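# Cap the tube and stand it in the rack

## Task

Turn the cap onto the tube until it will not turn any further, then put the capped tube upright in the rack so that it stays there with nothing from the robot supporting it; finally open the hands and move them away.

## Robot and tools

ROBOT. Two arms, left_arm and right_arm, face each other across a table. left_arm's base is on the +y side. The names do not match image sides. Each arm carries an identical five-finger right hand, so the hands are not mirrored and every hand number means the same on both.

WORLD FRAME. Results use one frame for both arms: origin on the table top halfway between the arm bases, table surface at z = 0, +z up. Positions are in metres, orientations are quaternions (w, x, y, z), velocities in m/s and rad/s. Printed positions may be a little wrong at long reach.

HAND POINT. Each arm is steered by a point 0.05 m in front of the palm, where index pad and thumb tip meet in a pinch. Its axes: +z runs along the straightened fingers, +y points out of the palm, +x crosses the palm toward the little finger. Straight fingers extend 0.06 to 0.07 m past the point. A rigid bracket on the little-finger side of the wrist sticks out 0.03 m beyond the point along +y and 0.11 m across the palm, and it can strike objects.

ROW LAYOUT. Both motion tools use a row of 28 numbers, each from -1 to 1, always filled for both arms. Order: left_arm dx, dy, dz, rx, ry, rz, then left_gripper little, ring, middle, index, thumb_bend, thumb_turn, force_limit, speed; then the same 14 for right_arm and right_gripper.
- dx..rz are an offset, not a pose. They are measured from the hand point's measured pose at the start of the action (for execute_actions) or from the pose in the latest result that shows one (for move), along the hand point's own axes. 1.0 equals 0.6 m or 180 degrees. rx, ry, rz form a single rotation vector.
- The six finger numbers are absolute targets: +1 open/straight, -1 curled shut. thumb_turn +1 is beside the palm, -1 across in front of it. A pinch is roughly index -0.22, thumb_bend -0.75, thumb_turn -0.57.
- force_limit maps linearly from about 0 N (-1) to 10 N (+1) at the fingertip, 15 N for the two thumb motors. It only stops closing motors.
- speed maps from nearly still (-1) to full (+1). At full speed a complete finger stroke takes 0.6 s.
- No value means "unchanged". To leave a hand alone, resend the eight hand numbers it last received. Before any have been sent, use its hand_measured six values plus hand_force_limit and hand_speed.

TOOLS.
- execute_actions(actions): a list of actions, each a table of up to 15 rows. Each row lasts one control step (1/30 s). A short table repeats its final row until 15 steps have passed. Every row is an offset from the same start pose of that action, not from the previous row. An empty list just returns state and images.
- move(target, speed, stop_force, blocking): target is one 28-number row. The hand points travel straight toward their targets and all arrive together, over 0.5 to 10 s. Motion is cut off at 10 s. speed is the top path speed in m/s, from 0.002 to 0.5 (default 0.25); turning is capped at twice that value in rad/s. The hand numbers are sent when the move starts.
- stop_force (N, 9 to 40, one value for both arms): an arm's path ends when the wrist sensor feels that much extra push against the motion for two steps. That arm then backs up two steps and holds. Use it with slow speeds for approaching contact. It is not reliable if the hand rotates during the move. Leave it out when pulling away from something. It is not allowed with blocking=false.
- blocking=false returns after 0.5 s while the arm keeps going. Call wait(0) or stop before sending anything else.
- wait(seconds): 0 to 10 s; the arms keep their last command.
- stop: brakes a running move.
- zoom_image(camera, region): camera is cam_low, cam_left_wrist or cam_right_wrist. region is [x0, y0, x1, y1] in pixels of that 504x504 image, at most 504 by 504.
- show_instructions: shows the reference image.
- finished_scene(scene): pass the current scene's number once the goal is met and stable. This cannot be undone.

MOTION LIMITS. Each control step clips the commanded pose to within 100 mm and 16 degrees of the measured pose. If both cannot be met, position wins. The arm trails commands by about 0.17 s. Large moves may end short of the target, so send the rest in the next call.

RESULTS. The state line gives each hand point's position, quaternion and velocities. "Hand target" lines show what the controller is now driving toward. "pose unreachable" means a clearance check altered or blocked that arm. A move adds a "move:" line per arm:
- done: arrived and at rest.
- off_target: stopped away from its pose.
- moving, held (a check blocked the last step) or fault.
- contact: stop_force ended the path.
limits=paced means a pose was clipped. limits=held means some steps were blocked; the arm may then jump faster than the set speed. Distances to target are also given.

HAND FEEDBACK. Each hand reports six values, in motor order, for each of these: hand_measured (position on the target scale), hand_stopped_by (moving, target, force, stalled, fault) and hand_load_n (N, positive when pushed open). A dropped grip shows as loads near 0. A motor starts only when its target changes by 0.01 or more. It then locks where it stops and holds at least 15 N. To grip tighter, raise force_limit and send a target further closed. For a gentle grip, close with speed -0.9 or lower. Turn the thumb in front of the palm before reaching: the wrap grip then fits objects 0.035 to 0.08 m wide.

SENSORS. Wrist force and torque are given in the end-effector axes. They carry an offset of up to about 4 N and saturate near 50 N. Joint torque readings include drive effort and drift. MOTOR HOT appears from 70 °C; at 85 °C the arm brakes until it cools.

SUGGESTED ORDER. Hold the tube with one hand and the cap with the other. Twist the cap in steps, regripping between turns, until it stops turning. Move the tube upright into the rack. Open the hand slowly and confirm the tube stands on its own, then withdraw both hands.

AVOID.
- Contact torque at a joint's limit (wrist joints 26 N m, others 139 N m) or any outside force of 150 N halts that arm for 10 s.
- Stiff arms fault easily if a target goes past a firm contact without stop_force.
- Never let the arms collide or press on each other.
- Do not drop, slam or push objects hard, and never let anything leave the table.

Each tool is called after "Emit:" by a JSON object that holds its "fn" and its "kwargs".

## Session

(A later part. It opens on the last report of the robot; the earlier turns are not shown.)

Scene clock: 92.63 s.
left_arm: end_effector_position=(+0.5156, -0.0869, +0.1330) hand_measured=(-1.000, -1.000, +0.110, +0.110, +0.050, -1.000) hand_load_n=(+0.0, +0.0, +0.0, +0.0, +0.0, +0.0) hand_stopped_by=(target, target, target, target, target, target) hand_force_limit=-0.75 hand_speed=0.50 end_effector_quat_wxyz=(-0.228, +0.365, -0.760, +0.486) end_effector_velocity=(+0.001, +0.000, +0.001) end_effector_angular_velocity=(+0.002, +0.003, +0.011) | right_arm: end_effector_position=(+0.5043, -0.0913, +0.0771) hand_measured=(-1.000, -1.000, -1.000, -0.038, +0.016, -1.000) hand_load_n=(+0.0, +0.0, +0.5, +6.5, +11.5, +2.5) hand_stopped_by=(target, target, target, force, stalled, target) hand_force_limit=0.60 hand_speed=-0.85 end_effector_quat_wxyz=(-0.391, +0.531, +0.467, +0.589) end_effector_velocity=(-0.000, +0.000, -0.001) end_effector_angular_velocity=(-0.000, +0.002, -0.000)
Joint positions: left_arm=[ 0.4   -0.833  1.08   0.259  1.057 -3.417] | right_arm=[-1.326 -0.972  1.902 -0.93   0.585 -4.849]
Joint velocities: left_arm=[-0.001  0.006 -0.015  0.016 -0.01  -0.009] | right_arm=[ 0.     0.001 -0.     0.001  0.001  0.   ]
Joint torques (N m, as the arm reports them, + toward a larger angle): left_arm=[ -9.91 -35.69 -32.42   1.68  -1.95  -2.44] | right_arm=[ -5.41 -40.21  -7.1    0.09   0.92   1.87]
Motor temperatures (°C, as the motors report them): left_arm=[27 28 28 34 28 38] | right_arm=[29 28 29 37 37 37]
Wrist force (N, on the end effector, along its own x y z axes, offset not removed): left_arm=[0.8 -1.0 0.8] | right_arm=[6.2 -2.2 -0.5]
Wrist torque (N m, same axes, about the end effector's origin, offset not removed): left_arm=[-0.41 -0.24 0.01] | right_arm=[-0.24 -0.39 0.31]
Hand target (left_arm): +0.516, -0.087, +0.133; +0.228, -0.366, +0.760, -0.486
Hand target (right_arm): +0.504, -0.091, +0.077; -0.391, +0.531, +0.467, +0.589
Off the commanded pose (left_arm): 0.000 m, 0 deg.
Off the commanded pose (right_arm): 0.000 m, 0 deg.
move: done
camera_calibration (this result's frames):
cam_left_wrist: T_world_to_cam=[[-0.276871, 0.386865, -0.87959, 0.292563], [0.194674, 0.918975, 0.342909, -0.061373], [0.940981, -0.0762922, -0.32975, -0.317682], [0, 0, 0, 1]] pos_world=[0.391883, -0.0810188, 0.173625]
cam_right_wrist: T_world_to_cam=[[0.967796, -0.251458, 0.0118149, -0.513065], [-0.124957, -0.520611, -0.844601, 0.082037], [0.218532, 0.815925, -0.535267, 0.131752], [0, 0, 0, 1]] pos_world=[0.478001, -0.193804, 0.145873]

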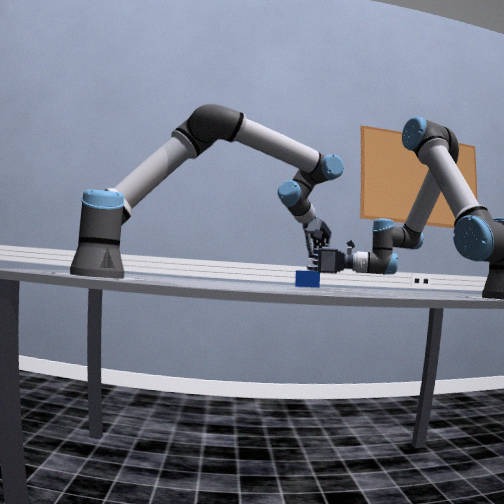

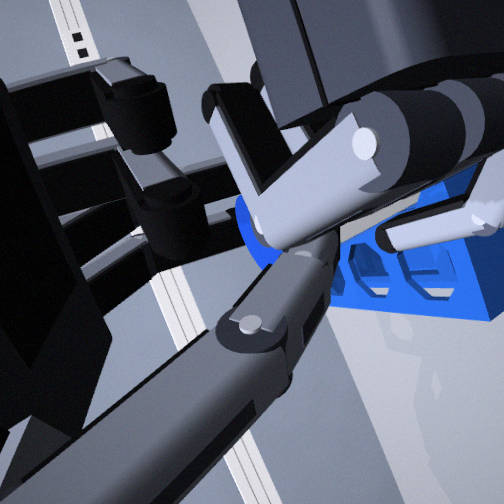

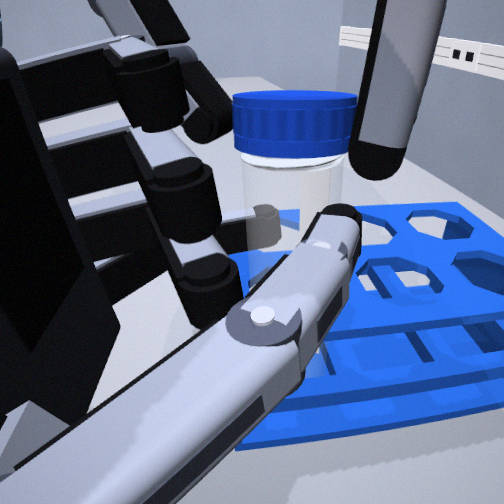

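Emit:
{"fn": "execute_actions", "kwargs": {"actions": [[[0,0,0,0,0,0,-1,-1,-0.3,-0.3,-0.3,-1,-0.7,-0.82,0,0,0,0,0,0,-1,-1,-1,-0.35,0,-1,0.6,-0.85]],[[0,0.001,0.0005,0,0,0,-1,-1,-0.35,-0.35,-0.35,-1,-0.1,-0.9,0,0,0,0,0,0,-1,-1,-1,-0.35,0,-1,0.6,-0.85]]]}}

Emit:
{"fn": "move", "kwargs": {"target": [0.0025,-0.002,0.0073,0,0.2515,0.118,-1,-1,-0.35,-0.35,-0.35,-1,-0.1,-0.9,0,0,0,0,0,0,-1,-1,-1,-0.35,0,-1,0.6,-0.85], "speed": 0.4}}

Emit:
{"fn": "move", "kwargs": {"target": [0.004,0.0013,-0.0067,0,-0.2515,-0.118,-1,-1,0.11,0.11,0.05,-1,-0.75,0.5,0,0,0,0,0,0,-1,-1,-1,-0.35,0,-1,0.6,-0.85], "speed": 0.45}}

Emit:
{"fn": "execute_actions", "kwargs": {"actions": [[[0,0,0,0,0,0,-1,-1,-0.3,-0.3,-0.3,-1,-0.7,-0.82,0,0,0,0,0,0,-1,-1,-1,-0.35,0,-1,0.6,-0.85]],[[0,0.001,0.0005,0,0,0,-1,-1,-0.35,-0.35,-0.35,-1,-0.1,-0.9,0,0,0,0,0,0,-1,-1,-1,-0.35,0,-1,0.6,-0.85]]]}}

Emit:
{"fn": "move", "kwargs": {"target": [0.0025,-0.002,0.0073,0,0.2515,0.118,-1,-1,-0.35,-0.35,-0.35,-1,-0.1,-0.9,0,0,0,0,0,0,-1,-1,-1,-0.35,0,-1,0.6,-0.85], "speed": 0.4}}

Emit:
{"fn": "move", "kwargs": {"target": [0.004,0.0013,-0.0067,0,-0.2515,-0.118,-1,-1,0.11,0.11,0.05,-1,-0.75,0.5,0,0,0,0,0,0,-1,-1,-1,-0.35,0,-1,0.6,-0.85], "speed": 0.45}}

Emit:
{"fn": "execute_actions", "kwargs": {"actions": [[[0,0,0,0,0,0,-1,-1,-0.3,-0.3,-0.3,-1,-0.7,-0.82,0,0,0,0,0,0,-1,-1,-1,-0.35,0,-1,0.6,-0.85]],[[0,0.001,0.0005,0,0,0,-1,-1,-0.35,-0.35,-0.35,-1,-0.1,-0.9,0,0,0,0,0,0,-1,-1,-1,-0.35,0,-1,0.6,-0.85]]]}}

Emit:
{"fn": "move", "kwargs": {"target": [0.0025,-0.002,0.0073,0,0.2515,0.118,-1,-1,-0.35,-0.35,-0.35,-1,-0.1,-0.9,0,0,0,0,0,0,-1,-1,-1,-0.35,0,-1,0.6,-0.85], "speed": 0.4}}

Emit:
{"fn": "move", "kwargs": {"target": [0.004,0.0013,-0.0067,0,-0.2515,-0.118,-1,-1,0.11,0.11,0.05,-1,-0.75,0.5,0,0,0,0,0,0,-1,-1,-1,-0.35,0,-1,0.6,-0.85], "speed": 0.45}}

Emit:
{"fn": "zoom_image", "kwargs": {"camera": "cam_right_wrist", "region": [210,70,390,230]}}

Scene clock: 94.43 s.
left_arm: end_effector_position=(+0.5155, -0.0871, +0.1324) hand_measured=(-1.000, -1.000, +0.028, +0.038, +0.002, -1.000) hand_load_n=(+0.0, +0.0, +5.0, +6.0, +6.5, +1.0) hand_stopped_by=(target, target, force, force, force, target) hand_force_limit=-0.10 hand_speed=-0.90 end_effector_quat_wxyz=(-0.228, +0.365, -0.760, +0.486) end_effector_velocity=(-0.001, -0.000, -0.001) end_effector_angular_velocity=(+0.000, +0.001, -0.000) | right_arm: end_effector_position=(+0.5043, -0.0913, +0.0771) hand_measured=(-1.000, -1.000, -1.000, -0.038, +0.016, -1.000) hand_load_n=(+0.0, +0.0, +0.5, +7.5, +11.0, +3.0) hand_stopped_by=(target, target, target, force, stalled, target) hand_force_limit=0.60 hand_speed=-0.85 end_effector_quat_wxyz=(-0.391, +0.531, +0.467, +0.589) end_effector_velocity=(-0.000, +0.000, -0.001) end_effector_angular_velocity=(+0.001, +0.003, +0.001)
Joint positions: left_arm=[ 0.4   -0.832  1.081  0.258  1.057 -3.417] | right_arm=[-1.326 -0.972  1.902 -0.93   0.585 -4.849]
Joint velocities: left_arm=[-0.001  0.001  0.    -0.    -0.    -0.001] | right_arm=[ 0.     0.001 -0.    -0.001 -0.001  0.003]
Joint torques (N m, as the arm reports them, + toward a larger angle): left_arm=[  9.84 -31.59  -5.41   0.01   1.06   2.35] | right_arm=[ -4.9  -40.09  -6.19   0.     1.14   1.93]
Motor temperatures (°C, as the motors report them): left_arm=[27 28 28 34 28 38] | right_arm=[29 28 29 37 37 37]
Wrist force (N, on the end effector, along its own x y z axes, offset not removed): left_arm=[1.6 -8.2 2.6] | right_arm=[-0.8 -3.6 -1.8]
Wrist torque (N m, same axes, about the end effector's origin, offset not removed): left_arm=[-0.25 -0.32 -0.02] | right_arm=[0.13 0.48 0.10]
Hand target (left_arm): +0.515, -0.087, +0.132; +0.228, -0.365, +0.760, -0.486
Hand target (right_arm): +0.504, -0.091, +0.077; -0.391, +0.531, +0.467, +0.589
Off the commanded pose (left_arm): 0.000 m, 0 deg.
Off the commanded pose (right_arm): 0.000 m, 0 deg.
camera_calibration (this result's frames):
cam_left_wrist: T_world_to_cam=[[-0.276785, 0.386838, -0.879628, 0.292008], [0.194825, 0.91897, 0.342836, -0.061094], [0.940975, -0.0764822, -0.329723, -0.317803], [0, 0, 0, 1]] pos_world=[0.39177, -0.0811225, 0.173017]
cam_right_wrist: T_world_to_cam=[[0.967796, -0.251458, 0.0118147, -0.513065], [-0.124957, -0.520611, -0.844601, 0.082037], [0.218532, 0.815925, -0.535267, 0.131752], [0, 0, 0, 1]] pos_world=[0.478001, -0.193804, 0.145873]

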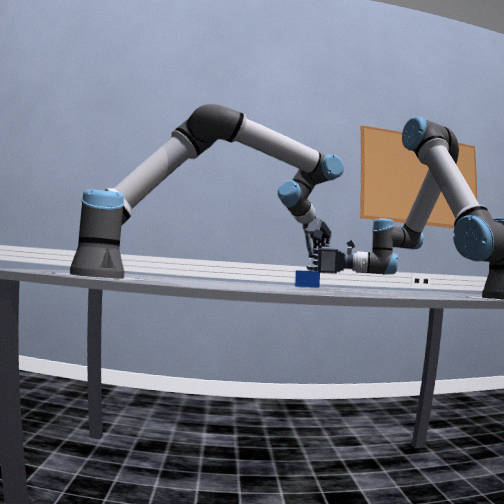

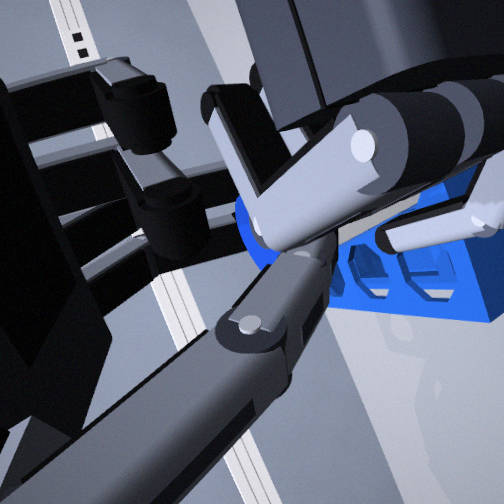

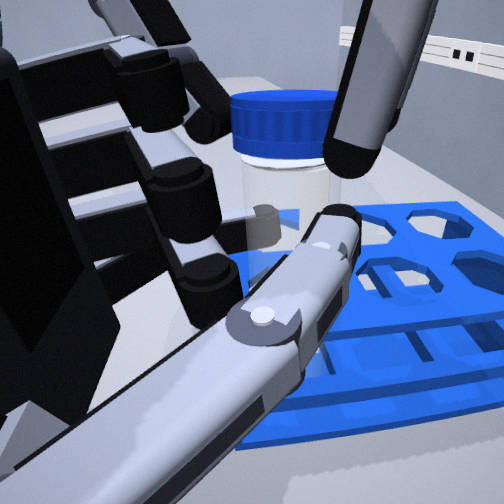

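Scene clock: 96.20 s.
left_arm: end_effector_position=(+0.5181, -0.0906, +0.1320) hand_measured=(-1.000, -1.000, +0.028, +0.038, +0.002, -1.000) hand_load_n=(+0.0, +0.0, +5.0, +6.0, +5.0, -0.5) hand_stopped_by=(target, target, force, force, force, target) hand_force_limit=-0.10 hand_speed=-0.90 end_effector_quat_wxyz=(-0.004, +0.009, -0.842, +0.539) end_effector_velocity=(+0.000, -0.001, -0.001) end_effector_angular_velocity=(+0.005, +0.001, -0.011) | right_arm: end_effector_position=(+0.5043, -0.0913, +0.0771) hand_measured=(-1.000, -1.000, -1.000, -0.038, +0.016, -1.000) hand_load_n=(+0.0, +0.0, +0.5, +8.0, +10.0, +3.5) hand_stopped_by=(target, target, target, force, stalled, target) hand_force_limit=0.60 hand_speed=-0.85 end_effector_quat_wxyz=(-0.391, +0.531, +0.467, +0.589) end_effector_velocity=(+0.000, -0.000, +0.000) end_effector_angular_velocity=(+0.000, -0.000, -0.001)
Joint positions: left_arm=[ 0.673 -0.796  1.02   0.276  2.082 -2.883] | right_arm=[-1.326 -0.972  1.902 -0.93   0.585 -4.849]
Joint velocities: left_arm=[ 0.002  0.01  -0.017  0.017  0.011  0.009] | right_arm=[-0.    -0.001 -0.    -0.     0.001  0.001]
Joint torques (N m, as the arm reports them, + toward a larger angle): left_arm=[ 12.99 -28.78 -24.93   3.68   1.57   2.29] | right_arm=[ -4.74 -40.33  -6.94  -0.04   0.98   1.86]
Motor temperatures (°C, as the motors report them): left_arm=[27 28 28 34 28 38] | right_arm=[29 28 29 37 37 37]
Wrist force (N, on the end effector, along its own x y z axes, offset not removed): left_arm=[1.0 -10.3 1.0] | right_arm=[-7.6 -4.0 1.9]
Wrist torque (N m, same axes, about the end effector's origin, offset not removed): left_arm=[-0.52 -0.47 -0.13] | right_arm=[-0.49 0.82 0.09]
Hand target (left_arm): +0.518, -0.091, +0.132; +0.003, -0.008, +0.842, -0.539
Hand target (right_arm): +0.504, -0.091, +0.077; -0.391, +0.531, +0.467, +0.589
Off the commanded pose (left_arm): 0.001 m, 0 deg.
Off the commanded pose (right_arm): 0.000 m, 0 deg.
move: done
camera_calibration (this result's frames):
cam_left_wrist: T_world_to_cam=[[0.122844, 0.456808, -0.881043, 0.0932201], [0.826818, 0.443898, 0.345438, -0.428999], [0.548891, -0.770897, -0.323166, -0.18134], [0, 0, 0, 1]] pos_world=[0.442788, 0.00805324, 0.17172]
cam_right_wrist: T_world_to_cam=[[0.967796, -0.251458, 0.0118066, -0.513064], [-0.124964, -0.520611, -0.844599, 0.0820393], [0.218528, 0.815925, -0.535269, 0.131754], [0, 0, 0, 1]] pos_world=[0.478001, -0.193804, 0.145872]

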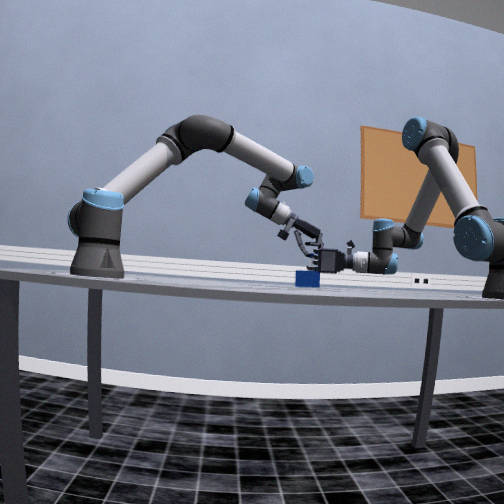

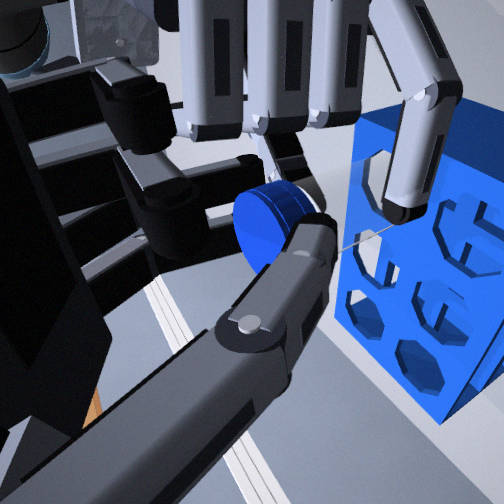

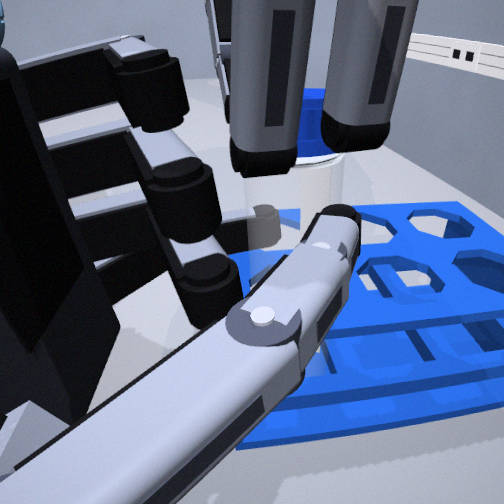

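Scene clock: 97.87 s.
left_arm: end_effector_position=(+0.5155, -0.0870, +0.1327) hand_measured=(-1.000, -1.000, +0.110, +0.110, +0.050, -1.000) hand_load_n=(+0.0, +0.0, +0.0, +0.0, +0.0, +0.0) hand_stopped_by=(target, target, target, target, target, target) hand_force_limit=-0.75 hand_speed=0.50 end_effector_quat_wxyz=(-0.228, +0.365, -0.760, +0.487) end_effector_velocity=(+0.001, +0.000, -0.000) end_effector_angular_velocity=(+0.005, +0.002, +0.010) | right_arm: end_effector_position=(+0.5043, -0.0913, +0.0771) hand_measured=(-1.000, -1.000, -1.000, -0.038, +0.016, -1.000) hand_load_n=(+0.0, +0.0, +0.5, +6.0, +11.5, +2.0) hand_stopped_by=(target, target, target, force, stalled, target) hand_force_limit=0.60 hand_speed=-0.85 end_effector_quat_wxyz=(-0.391, +0.531, +0.467, +0.589) end_effector_velocity=(-0.000, +0.000, +0.000) end_effector_angular_velocity=(+0.000, -0.001, +0.001)
Joint positions: left_arm=[ 0.4   -0.833  1.083  0.256  1.057 -3.417] | right_arm=[-1.326 -0.972  1.902 -0.93   0.585 -4.849]
Joint velocities: left_arm=[-0.001  0.008 -0.014  0.015 -0.01  -0.007] | right_arm=[ 0.    -0.001 -0.     0.    -0.001 -0.   ]
Joint torques (N m, as the arm reports them, + toward a larger angle): left_arm=[ -9.38 -37.95 -31.04   1.82  -1.96  -2.6 ] | right_arm=[ -5.43 -40.61  -7.07  -0.1    1.11   1.81]
Motor temperatures (°C, as the motors report them): left_arm=[27 28 28 34 28 38] | right_arm=[29 28 29 37 37 37]
Wrist force (N, on the end effector, along its own x y z axes, offset not removed): left_arm=[0.9 -0.7 1.1] | right_arm=[-0.4 -5.1 -3.1]
Wrist torque (N m, same axes, about the end effector's origin, offset not removed): left_arm=[-0.36 -0.33 0.00] | right_arm=[-0.84 0.81 0.00]
Hand target (left_arm): +0.516, -0.087, +0.133; +0.228, -0.366, +0.760, -0.486
Hand target (right_arm): +0.504, -0.091, +0.077; -0.391, +0.531, +0.467, +0.589
Off the commanded pose (left_arm): 0.000 m, 0 deg.
Off the commanded pose (right_arm): 0.000 m, 0 deg.
move: done
camera_calibration (this result's frames):
cam_left_wrist: T_world_to_cam=[[-0.276282, 0.385923, -0.880189, 0.291973], [0.194586, 0.91933, 0.342006, -0.0609706], [0.941172, -0.076782, -0.329089, -0.31794], [0, 0, 0, 1]] pos_world=[0.391767, -0.0810389, 0.173213]
cam_right_wrist: T_world_to_cam=[[0.967796, -0.251458, 0.0118063, -0.513063], [-0.124965, -0.520612, -0.844599, 0.0820394], [0.218527, 0.815924, -0.535269, 0.131754], [0, 0, 0, 1]] pos_world=[0.478001, -0.193805, 0.145872]

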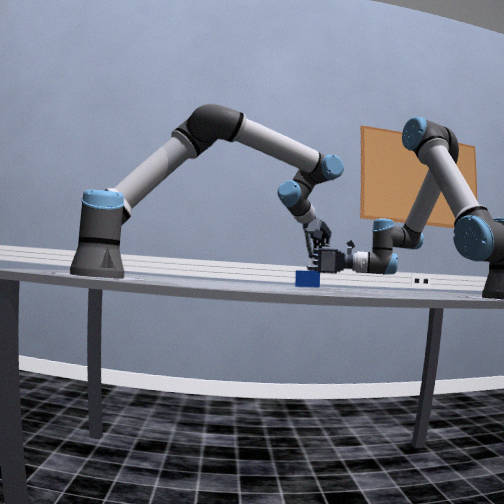

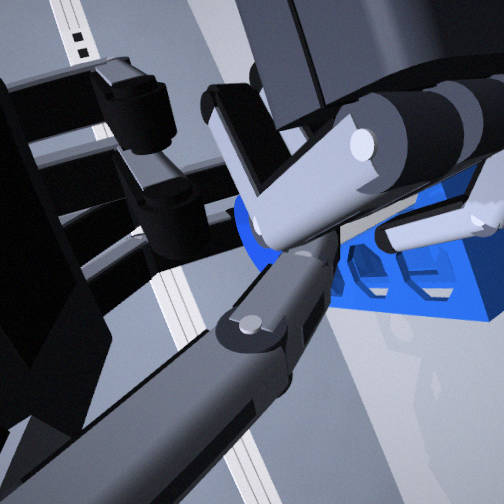

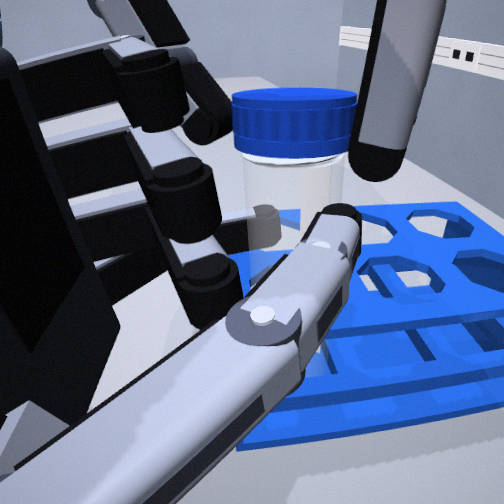

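Scene clock: 98.87 s.
left_arm: end_effector_position=(+0.5155, -0.0871, +0.1321) hand_measured=(-1.000, -1.000, +0.022, +0.032, -0.010, -1.000) hand_load_n=(+0.0, +0.0, +5.0, +5.5, +6.5, +0.5) hand_stopped_by=(target, target, force, force, force, target) hand_force_limit=-0.10 hand_speed=-0.90 end_effector_quat_wxyz=(-0.228, +0.365, -0.760, +0.487) end_effector_velocity=(-0.000, -0.000, -0.000) end_effector_angular_velocity=(-0.000, +0.000, -0.000) | right_arm: end_effector_position=(+0.5043, -0.0913, +0.0771) hand_measured=(-1.000, -1.000, -1.000, -0.038, +0.016, -1.000) hand_load_n=(+0.0, +0.0, +0.5, +7.0, +10.5, +3.0) hand_stopped_by=(target, target, target, force, stalled, target) hand_force_limit=0.60 hand_speed=-0.85 end_effector_quat_wxyz=(-0.391, +0.531, +0.467, +0.589) end_effector_velocity=(+0.000, +0.000, +0.000) end_effector_angular_velocity=(+0.001, -0.000, -0.000)
Joint positions: left_arm=[ 0.4   -0.833  1.083  0.255  1.057 -3.417] | right_arm=[-1.326 -0.972  1.902 -0.93   0.585 -4.849]
Joint velocities: left_arm=[-0.001  0.001 -0.    -0.    -0.    -0.001] | right_arm=[ 0.    -0.    -0.    -0.001  0.     0.001]
Joint torques (N m, as the arm reports them, + toward a larger angle): left_arm=[ -2.13 -32.35  -6.11  -0.28   0.99   1.55] | right_arm=[ -5.7  -40.31  -6.87  -0.15   1.02   1.79]
Motor temperatures (°C, as the motors report them): left_arm=[27 28 28 34 28 38] | right_arm=[29 28 29 37 37 37]
Wrist force (N, on the end effector, along its own x y z axes, offset not removed): left_arm=[0.6 -9.1 2.0] | right_arm=[-4.1 -6.3 1.7]
Wrist torque (N m, same axes, about the end effector's origin, offset not removed): left_arm=[-0.42 -0.25 -0.07] | right_arm=[-0.55 0.54 -0.16]
Hand target (left_arm): +0.515, -0.087, +0.132; +0.228, -0.365, +0.760, -0.487
Hand target (right_arm): +0.504, -0.091, +0.077; -0.391, +0.531, +0.467, +0.589
Off the commanded pose (left_arm): 0.000 m, 0 deg.
Off the commanded pose (right_arm): 0.000 m, 0 deg.
camera_calibration (this result's frames):
cam_left_wrist: T_world_to_cam=[[-0.276287, 0.385834, -0.880226, 0.291434], [0.194613, 0.919363, 0.341904, -0.0606724], [0.941165, -0.0768398, -0.329096, -0.318125], [0, 0, 0, 1]] pos_world=[0.391735, -0.0811097, 0.172578]
cam_right_wrist: T_world_to_cam=[[0.967796, -0.251458, 0.011806, -0.513063], [-0.124965, -0.520612, -0.844599, 0.0820394], [0.218527, 0.815924, -0.535269, 0.131754], [0, 0, 0, 1]] pos_world=[0.478001, -0.193805, 0.145872]

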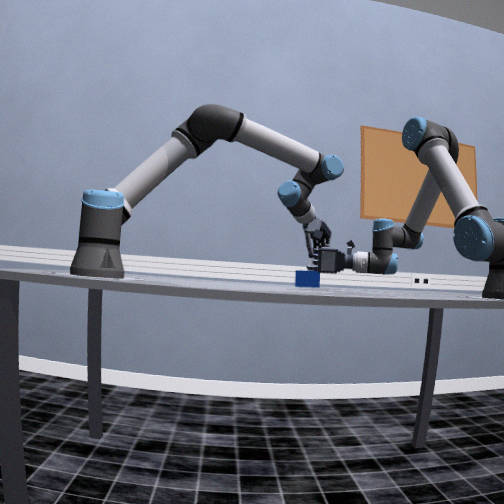

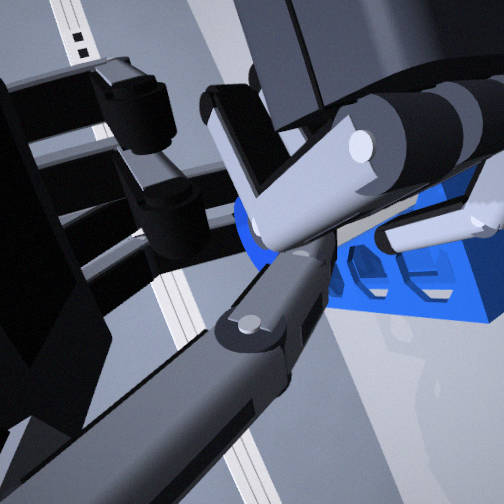

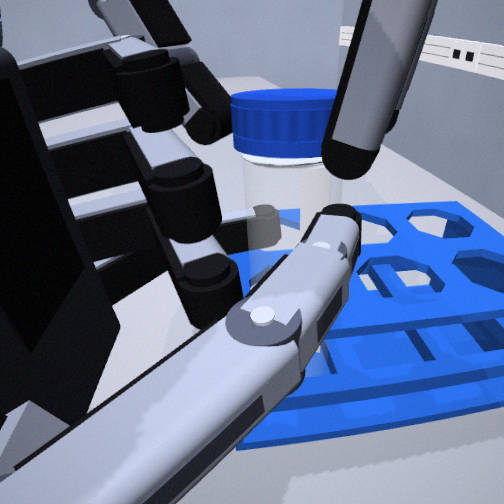

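Scene clock: 100.63 s.
left_arm: end_effector_position=(+0.5181, -0.0907, +0.1316) hand_measured=(-1.000, -1.000, +0.024, +0.032, -0.010, -1.000) hand_load_n=(+0.0, +0.0, +5.5, +5.5, +4.5, -1.0) hand_stopped_by=(target, target, force, force, force, target) hand_force_limit=-0.10 hand_speed=-0.90 end_effector_quat_wxyz=(-0.004, +0.008, -0.842, +0.540) end_effector_velocity=(-0.000, -0.001, -0.000) end_effector_angular_velocity=(+0.005, +0.003, -0.010) | right_arm: end_effector_position=(+0.5043, -0.0913, +0.0771) hand_measured=(-1.000, -1.000, -1.000, -0.038, +0.016, -1.000) hand_load_n=(+0.0, +0.0, +0.5, +8.0, +10.0, +3.5) hand_stopped_by=(target, target, target, force, stalled, target) hand_force_limit=0.60 hand_speed=-0.85 end_effector_quat_wxyz=(-0.391, +0.531, +0.467, +0.589) end_effector_velocity=(-0.000, +0.000, +0.000) end_effector_angular_velocity=(+0.000, +0.001, +0.000)
Joint positions: left_arm=[ 0.673 -0.796  1.022  0.273  2.082 -2.883] | right_arm=[-1.326 -0.972  1.902 -0.93   0.585 -4.849]
Joint velocities: left_arm=[ 0.002  0.009 -0.017  0.018  0.011  0.007] | right_arm=[ 0.    -0.     0.    -0.    -0.     0.001]
Joint torques (N m, as the arm reports them, + toward a larger angle): left_arm=[ 13.18 -30.32 -25.9    3.69   1.16   1.97] | right_arm=[ -5.62 -40.06  -6.98  -1.42   0.99   1.72]
Motor temperatures (°C, as the motors report them): left_arm=[27 28 28 34 28 38] | right_arm=[29 28 29 37 37 37]
Wrist force (N, on the end effector, along its own x y z axes, offset not removed): left_arm=[2.0 -9.2 0.1] | right_arm=[-4.1 -3.4 0.4]
Wrist torque (N m, same axes, about the end effector's origin, offset not removed): left_arm=[-0.23 -0.55 -0.06] | right_arm=[-0.24 0.67 0.16]
Hand target (left_arm): +0.518, -0.091, +0.132; +0.004, -0.008, +0.842, -0.539
Hand target (right_arm): +0.504, -0.091, +0.077; -0.391, +0.531, +0.467, +0.589
Off the commanded pose (left_arm): 0.001 m, 0 deg.
Off the commanded pose (right_arm): 0.000 m, 0 deg.
move: done
camera_calibration (this result's frames):
cam_left_wrist: T_world_to_cam=[[0.123332, 0.455824, -0.881484, 0.0926315], [0.826614, 0.444301, 0.345407, -0.428705], [0.549089, -0.771247, -0.321994, -0.18176], [0, 0, 0, 1]] pos_world=[0.442752, 0.00806836, 0.171205]
cam_right_wrist: T_world_to_cam=[[0.967796, -0.251458, 0.0117983, -0.513062], [-0.124972, -0.520614, -0.844596, 0.0820409], [0.218523, 0.815923, -0.535274, 0.131756], [0, 0, 0, 1]] pos_world=[0.478001, -0.193805, 0.14587]

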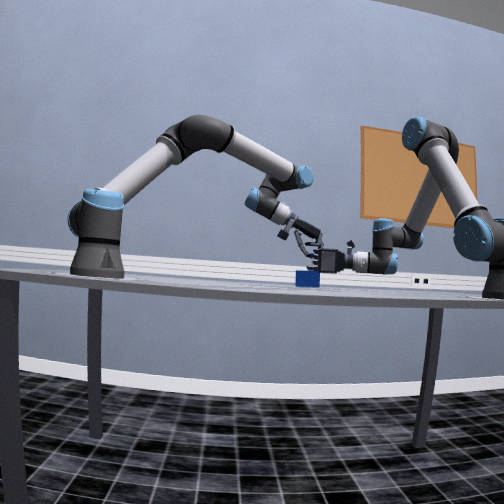

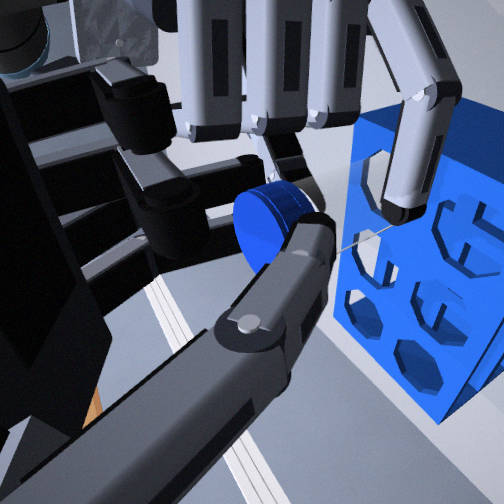

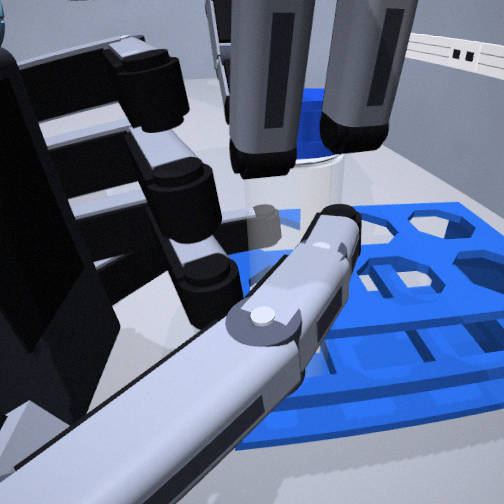

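Scene clock: 102.30 s.
left_arm: end_effector_position=(+0.5155, -0.0870, +0.1323) hand_measured=(-1.000, -1.000, +0.110, +0.110, +0.050, -1.000) hand_load_n=(+0.0, +0.0, +0.0, +0.0, +0.0, +0.0) hand_stopped_by=(target, target, target, target, target, target) hand_force_limit=-0.75 hand_speed=0.50 end_effector_quat_wxyz=(-0.228, +0.365, -0.760, +0.487) end_effector_velocity=(-0.000, -0.001, +0.000) end_effector_angular_velocity=(+0.003, +0.003, +0.010) | right_arm: end_effector_position=(+0.5043, -0.0913, +0.0771) hand_measured=(-1.000, -1.000, -1.000, -0.038, +0.016, -1.000) hand_load_n=(+0.0, +0.0, +0.5, +6.0, +11.5, +2.0) hand_stopped_by=(target, target, target, force, stalled, target) hand_force_limit=0.60 hand_speed=-0.85 end_effector_quat_wxyz=(-0.391, +0.531, +0.467, +0.589) end_effector_velocity=(-0.000, -0.000, +0.000) end_effector_angular_velocity=(+0.001, +0.004, -0.001)
Joint positions: left_arm=[ 0.4   -0.834  1.085  0.253  1.057 -3.417] | right_arm=[-1.326 -0.972  1.902 -0.93   0.585 -4.849]
Joint velocities: left_arm=[-0.002  0.007 -0.014  0.016 -0.01  -0.008] | right_arm=[ 0.    -0.001 -0.     0.002  0.001  0.003]
Joint torques (N m, as the arm reports them, + toward a larger angle): left_arm=[-11.65 -36.59 -31.3    1.63  -2.14  -2.74] | right_arm=[ -5.81 -40.04  -6.76  -1.45   1.14   1.82]
Motor temperatures (°C, as the motors report them): left_arm=[27 28 28 34 28 38] | right_arm=[29 28 29 37 37 37]
Wrist force (N, on the end effector, along its own x y z axes, offset not removed): left_arm=[1.4 -0.3 1.4] | right_arm=[4.1 1.5 -1.6]
Wrist torque (N m, same axes, about the end effector's origin, offset not removed): left_arm=[-0.45 -0.47 0.06] | right_arm=[0.20 -0.29 0.31]
Hand target (left_arm): +0.516, -0.087, +0.132; +0.228, -0.366, +0.760, -0.487
Hand target (right_arm): +0.504, -0.091, +0.077; -0.391, +0.531, +0.467, +0.589
Off the commanded pose (left_arm): 0.000 m, 0 deg.
Off the commanded pose (right_arm): 0.000 m, 0 deg.
move: done
camera_calibration (this result's frames):
cam_left_wrist: T_world_to_cam=[[-0.275795, 0.384931, -0.880775, 0.291396], [0.194374, 0.919717, 0.341086, -0.0605528], [0.941359, -0.0771296, -0.328474, -0.318258], [0, 0, 0, 1]] pos_world=[0.391731, -0.0810233, 0.172769]
cam_right_wrist: T_world_to_cam=[[0.967796, -0.251458, 0.0117985, -0.513062], [-0.124972, -0.520614, -0.844596, 0.082041], [0.218523, 0.815923, -0.535273, 0.131756], [0, 0, 0, 1]] pos_world=[0.478001, -0.193805, 0.145871]

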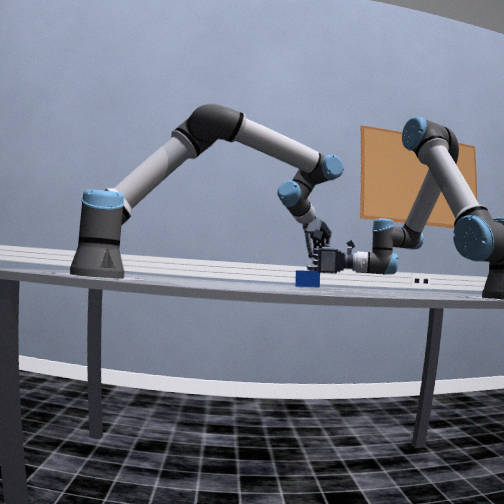

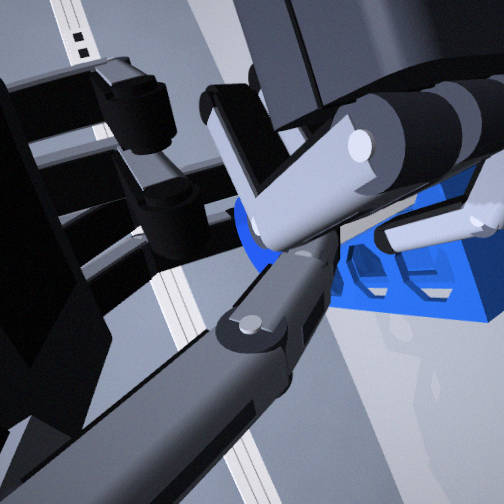

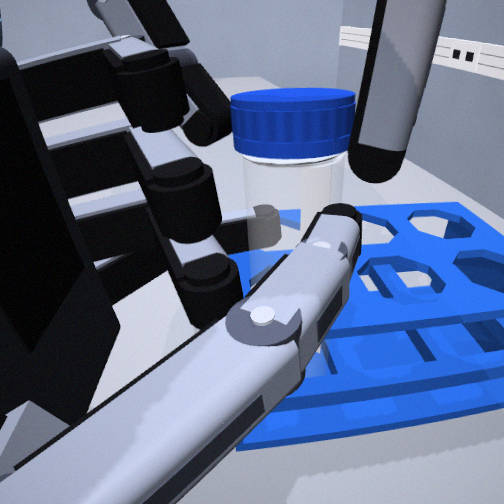

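Scene clock: 103.30 s.
left_arm: end_effector_position=(+0.5154, -0.0871, +0.1317) hand_measured=(-1.000, -1.000, +0.022, +0.028, +0.002, -1.000) hand_load_n=(+0.0, +0.0, +4.5, +6.0, +6.5, +0.5) hand_stopped_by=(target, target, force, force, force, target) hand_force_limit=-0.10 hand_speed=-0.90 end_effector_quat_wxyz=(-0.228, +0.365, -0.760, +0.487) end_effector_velocity=(-0.000, +0.000, -0.000) end_effector_angular_velocity=(+0.001, -0.000, -0.000) | right_arm: end_effector_position=(+0.5043, -0.0913, +0.0771) hand_measured=(-1.000, -1.000, -1.000, -0.038, +0.016, -1.000) hand_load_n=(+0.0, +0.0, +0.5, +7.5, +10.5, +2.5) hand_stopped_by=(target, target, target, force, stalled, target) hand_force_limit=0.60 hand_speed=-0.85 end_effector_quat_wxyz=(-0.391, +0.531, +0.467, +0.589) end_effector_velocity=(-0.000, -0.000, -0.000) end_effector_angular_velocity=(-0.000, +0.002, +0.000)
Joint positions: left_arm=[ 0.4   -0.833  1.086  0.252  1.057 -3.417] | right_arm=[-1.326 -0.972  1.902 -0.93   0.585 -4.849]
Joint velocities: left_arm=[-0.     0.     0.    -0.    -0.     0.001] | right_arm=[-0.     0.    -0.     0.001 -0.001  0.001]
Joint torques (N m, as the arm reports them, + toward a larger angle): left_arm=[ -2.59 -33.07  -7.86  -0.12   1.08   1.42] | right_arm=[ -5.37 -40.22  -6.56  -1.4    1.08   1.88]
Motor temperatures (°C, as the motors report them): left_arm=[27 28 28 34 28 38] | right_arm=[29 28 29 37 37 37]
Wrist force (N, on the end effector, along its own x y z axes, offset not removed): left_arm=[2.3 -7.6 3.0] | right_arm=[-4.3 -5.7 1.5]
Wrist torque (N m, same axes, about the end effector's origin, offset not removed): left_arm=[-0.46 -0.43 -0.04] | right_arm=[-0.17 0.55 -0.24]
Hand target (left_arm): +0.515, -0.087, +0.132; +0.228, -0.365, +0.760, -0.487
Hand target (right_arm): +0.504, -0.091, +0.077; -0.391, +0.531, +0.467, +0.589
Off the commanded pose (left_arm): 0.000 m, 0 deg.
Off the commanded pose (right_arm): 0.000 m, 0 deg.
camera_calibration (this result's frames):
cam_left_wrist: T_world_to_cam=[[-0.275809, 0.384862, -0.880801, 0.29085], [0.194409, 0.919741, 0.341, -0.0602599], [0.941347, -0.0771846, -0.328493, -0.31844], [0, 0, 0, 1]] pos_world=[0.391696, -0.0810919, 0.172124]
cam_right_wrist: T_world_to_cam=[[0.967796, -0.251458, 0.0117982, -0.513062], [-0.124972, -0.520614, -0.844596, 0.0820409], [0.218522, 0.815923, -0.535274, 0.131756], [0, 0, 0, 1]] pos_world=[0.478001, -0.193805, 0.14587]

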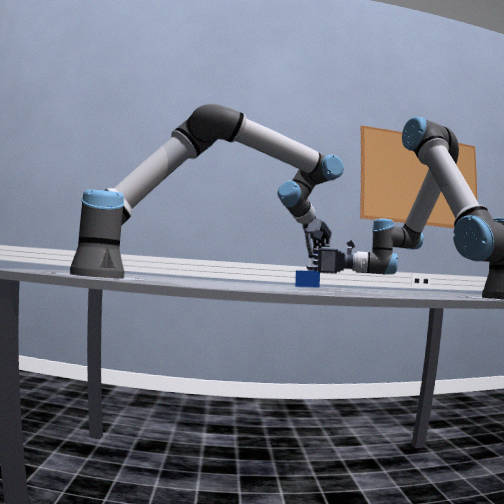

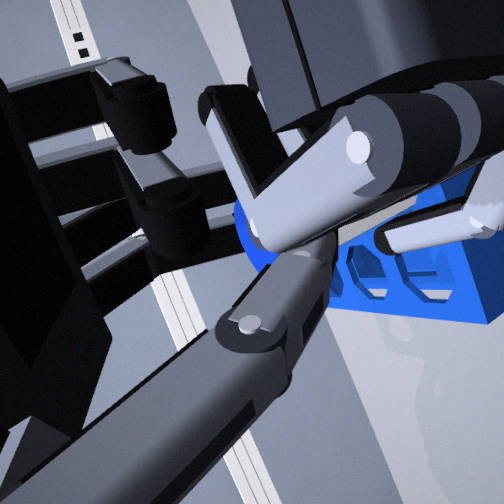

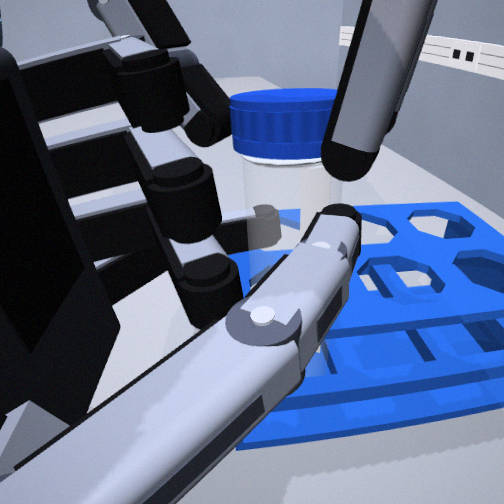

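Scene clock: 105.07 s.
left_arm: end_effector_position=(+0.5181, -0.0907, +0.1313) hand_measured=(-1.000, -1.000, +0.024, +0.028, +0.002, -1.000) hand_load_n=(+0.0, +0.0, +5.0, +6.0, +5.0, +0.0) hand_stopped_by=(target, target, force, force, force, target) hand_force_limit=-0.10 hand_speed=-0.90 end_effector_quat_wxyz=(-0.004, +0.008, -0.842, +0.540) end_effector_velocity=(-0.000, -0.000, -0.002) end_effector_angular_velocity=(+0.007, +0.004, -0.010) | right_arm: end_effector_position=(+0.5043, -0.0913, +0.0771) hand_measured=(-1.000, -1.000, -1.000, -0.038, +0.016, -1.000) hand_load_n=(+0.0, +0.0, +0.5, +8.0, +9.5, +3.5) hand_stopped_by=(target, target, target, force, stalled, target) hand_force_limit=0.60 hand_speed=-0.85 end_effector_quat_wxyz=(-0.391, +0.531, +0.467, +0.589) end_effector_velocity=(-0.000, +0.000, -0.000) end_effector_angular_velocity=(+0.000, +0.001, +0.002)
Joint positions: left_arm=[ 0.673 -0.797  1.025  0.27   2.082 -2.883] | right_arm=[-1.326 -0.972  1.902 -0.93   0.585 -4.849]
Joint velocities: left_arm=[ 0.002  0.011 -0.017  0.018  0.011  0.007] | right_arm=[ 0.    -0.     0.     0.    -0.002  0.   ]
Joint torques (N m, as the arm reports them, + toward a larger angle): left_arm=[ 14.74 -31.45 -23.58   3.61   1.     2.25] | right_arm=[ -6.17 -39.89  -6.13   0.14   1.13   1.8 ]
Motor temperatures (°C, as the motors report them): left_arm=[27 28 28 34 28 38] | right_arm=[29 28 29 37 37 37]
Wrist force (N, on the end effector, along its own x y z axes, offset not removed): left_arm=[1.5 -10.8 1.9] | right_arm=[-4.9 -3.1 2.1]
Wrist torque (N m, same axes, about the end effector's origin, offset not removed): left_arm=[-0.48 -0.46 -0.11] | right_arm=[-0.20 0.50 -0.30]
Hand target (left_arm): +0.518, -0.091, +0.131; +0.004, -0.008, +0.842, -0.540
Hand target (right_arm): +0.504, -0.091, +0.077; -0.391, +0.531, +0.467, +0.589
Off the commanded pose (left_arm): 0.001 m, 0 deg.
Off the commanded pose (right_arm): 0.000 m, 0 deg.
move: done
camera_calibration (this result's frames):
cam_left_wrist: T_world_to_cam=[[0.123819, 0.45485, -0.881919, 0.0920378], [0.82641, 0.4447, 0.34538, -0.428413], [0.549286, -0.771592, -0.32083, -0.182179], [0, 0, 0, 1]] pos_world=[0.442717, 0.00808444, 0.170687]
cam_right_wrist: T_world_to_cam=[[0.967796, -0.251458, 0.0118108, -0.513064], [-0.12496, -0.52061, -0.844601, 0.0820385], [0.21853, 0.815926, -0.535266, 0.131753], [0, 0, 0, 1]] pos_world=[0.478001, -0.193804, 0.145872]

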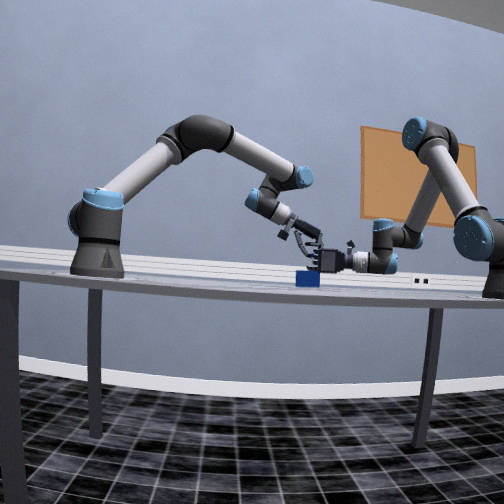

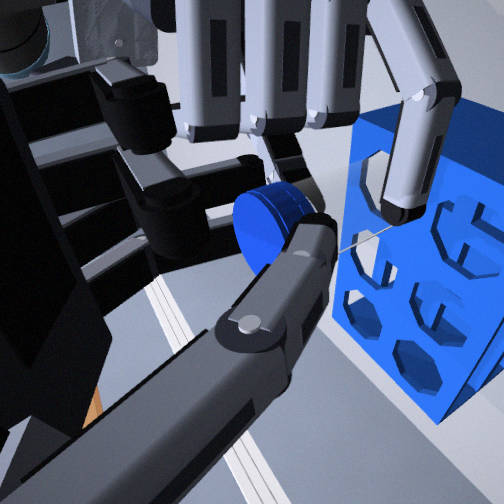

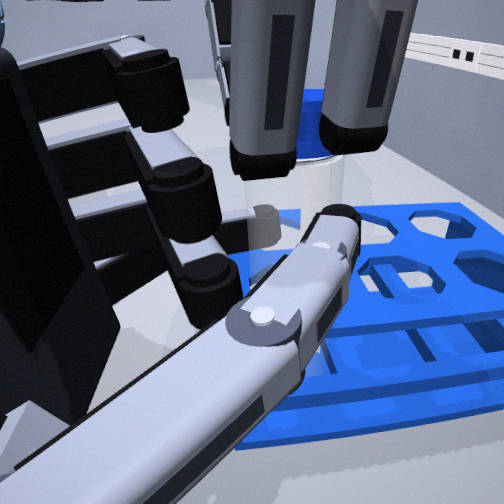

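Scene clock: 106.73 s.
left_arm: end_effector_position=(+0.5155, -0.0871, +0.1320) hand_measured=(-1.000, -1.000, +0.110, +0.110, +0.050, -1.000) hand_load_n=(+0.0, +0.0, +0.0, +0.0, +0.0, +0.0) hand_stopped_by=(target, target, target, target, target, target) hand_force_limit=-0.75 hand_speed=0.50 end_effector_quat_wxyz=(-0.228, +0.365, -0.759, +0.488) end_effector_velocity=(+0.000, -0.000, -0.000) end_effector_angular_velocity=(+0.004, +0.003, +0.011) | right_arm: end_effector_position=(+0.5043, -0.0913, +0.0771) hand_measured=(-1.000, -1.000, -1.000, -0.038, +0.016, -1.000) hand_load_n=(+0.0, +0.0, +0.5, +5.5, +11.0, +2.0) hand_stopped_by=(target, target, target, force, stalled, target) hand_force_limit=0.60 hand_speed=-0.85 end_effector_quat_wxyz=(-0.391, +0.531, +0.467, +0.589) end_effector_velocity=(-0.000, +0.000, -0.000) end_effector_angular_velocity=(+0.000, +0.002, +0.000)
Joint positions: left_arm=[ 0.4   -0.834  1.087  0.25   1.057 -3.417] | right_arm=[-1.326 -0.972  1.902 -0.93   0.585 -4.849]
Joint velocities: left_arm=[-0.002  0.007 -0.014  0.015 -0.01  -0.009] | right_arm=[ 0.     0.     0.    -0.     0.     0.002]
Joint torques (N m, as the arm reports them, + toward a larger angle): left_arm=[-10.99 -38.17 -30.24   1.85  -2.34  -2.71] | right_arm=[ -6.02 -39.53  -6.57   0.22   0.92   1.76]
Motor temperatures (°C, as the motors report them): left_arm=[27 28 28 34 28 38] | right_arm=[29 28 29 37 37 37]
Wrist force (N, on the end effector, along its own x y z axes, offset not removed): left_arm=[-0.1 -2.0 0.9] | right_arm=[4.1 -1.7 -1.9]
Wrist torque (N m, same axes, about the end effector's origin, offset not removed): left_arm=[-0.65 -0.16 -0.08] | right_arm=[-0.26 0.00 0.17]
Hand target (left_arm): +0.515, -0.087, +0.132; +0.228, -0.366, +0.759, -0.488
Hand target (right_arm): +0.504, -0.091, +0.077; -0.391, +0.531, +0.467, +0.589
Off the commanded pose (left_arm): 0.000 m, 0 deg.
Off the commanded pose (right_arm): 0.000 m, 0 deg.
move: done
camera_calibration (this result's frames):
cam_left_wrist: T_world_to_cam=[[-0.275308, 0.38395, -0.881356, 0.290815], [0.194162, 0.920098, 0.340177, -0.0601378], [0.941545, -0.0774722, -0.327859, -0.318579], [0, 0, 0, 1]] pos_world=[0.391696, -0.0810068, 0.172321]
cam_right_wrist: T_world_to_cam=[[0.967796, -0.251458, 0.011811, -0.513064], [-0.12496, -0.52061, -0.844601, 0.0820387], [0.21853, 0.815926, -0.535266, 0.131753], [0, 0, 0, 1]] pos_world=[0.478001, -0.193804, 0.145873]

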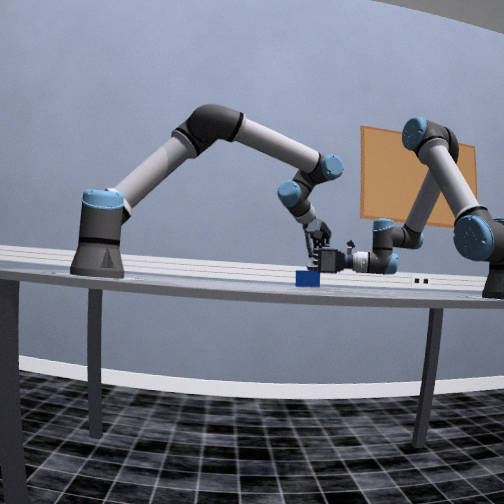

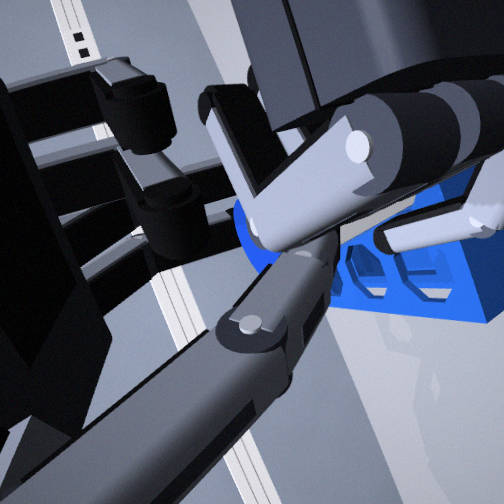

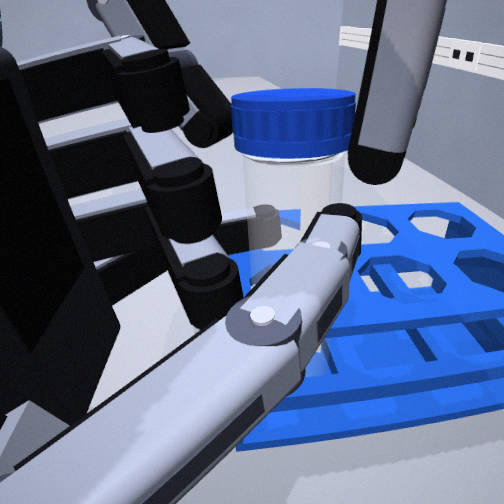

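Region (210, 70, 390, 230) of cam_right_wrist's 504x504 image, scaled by 2.800, with more detail than that image has.

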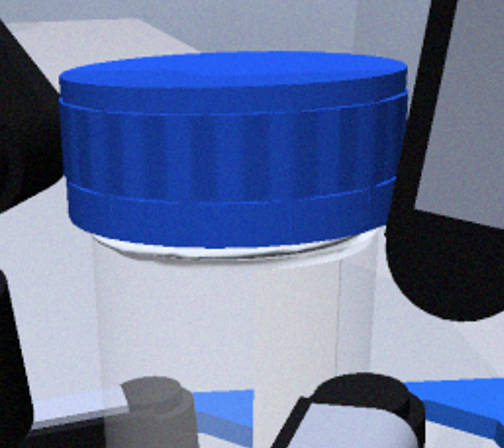

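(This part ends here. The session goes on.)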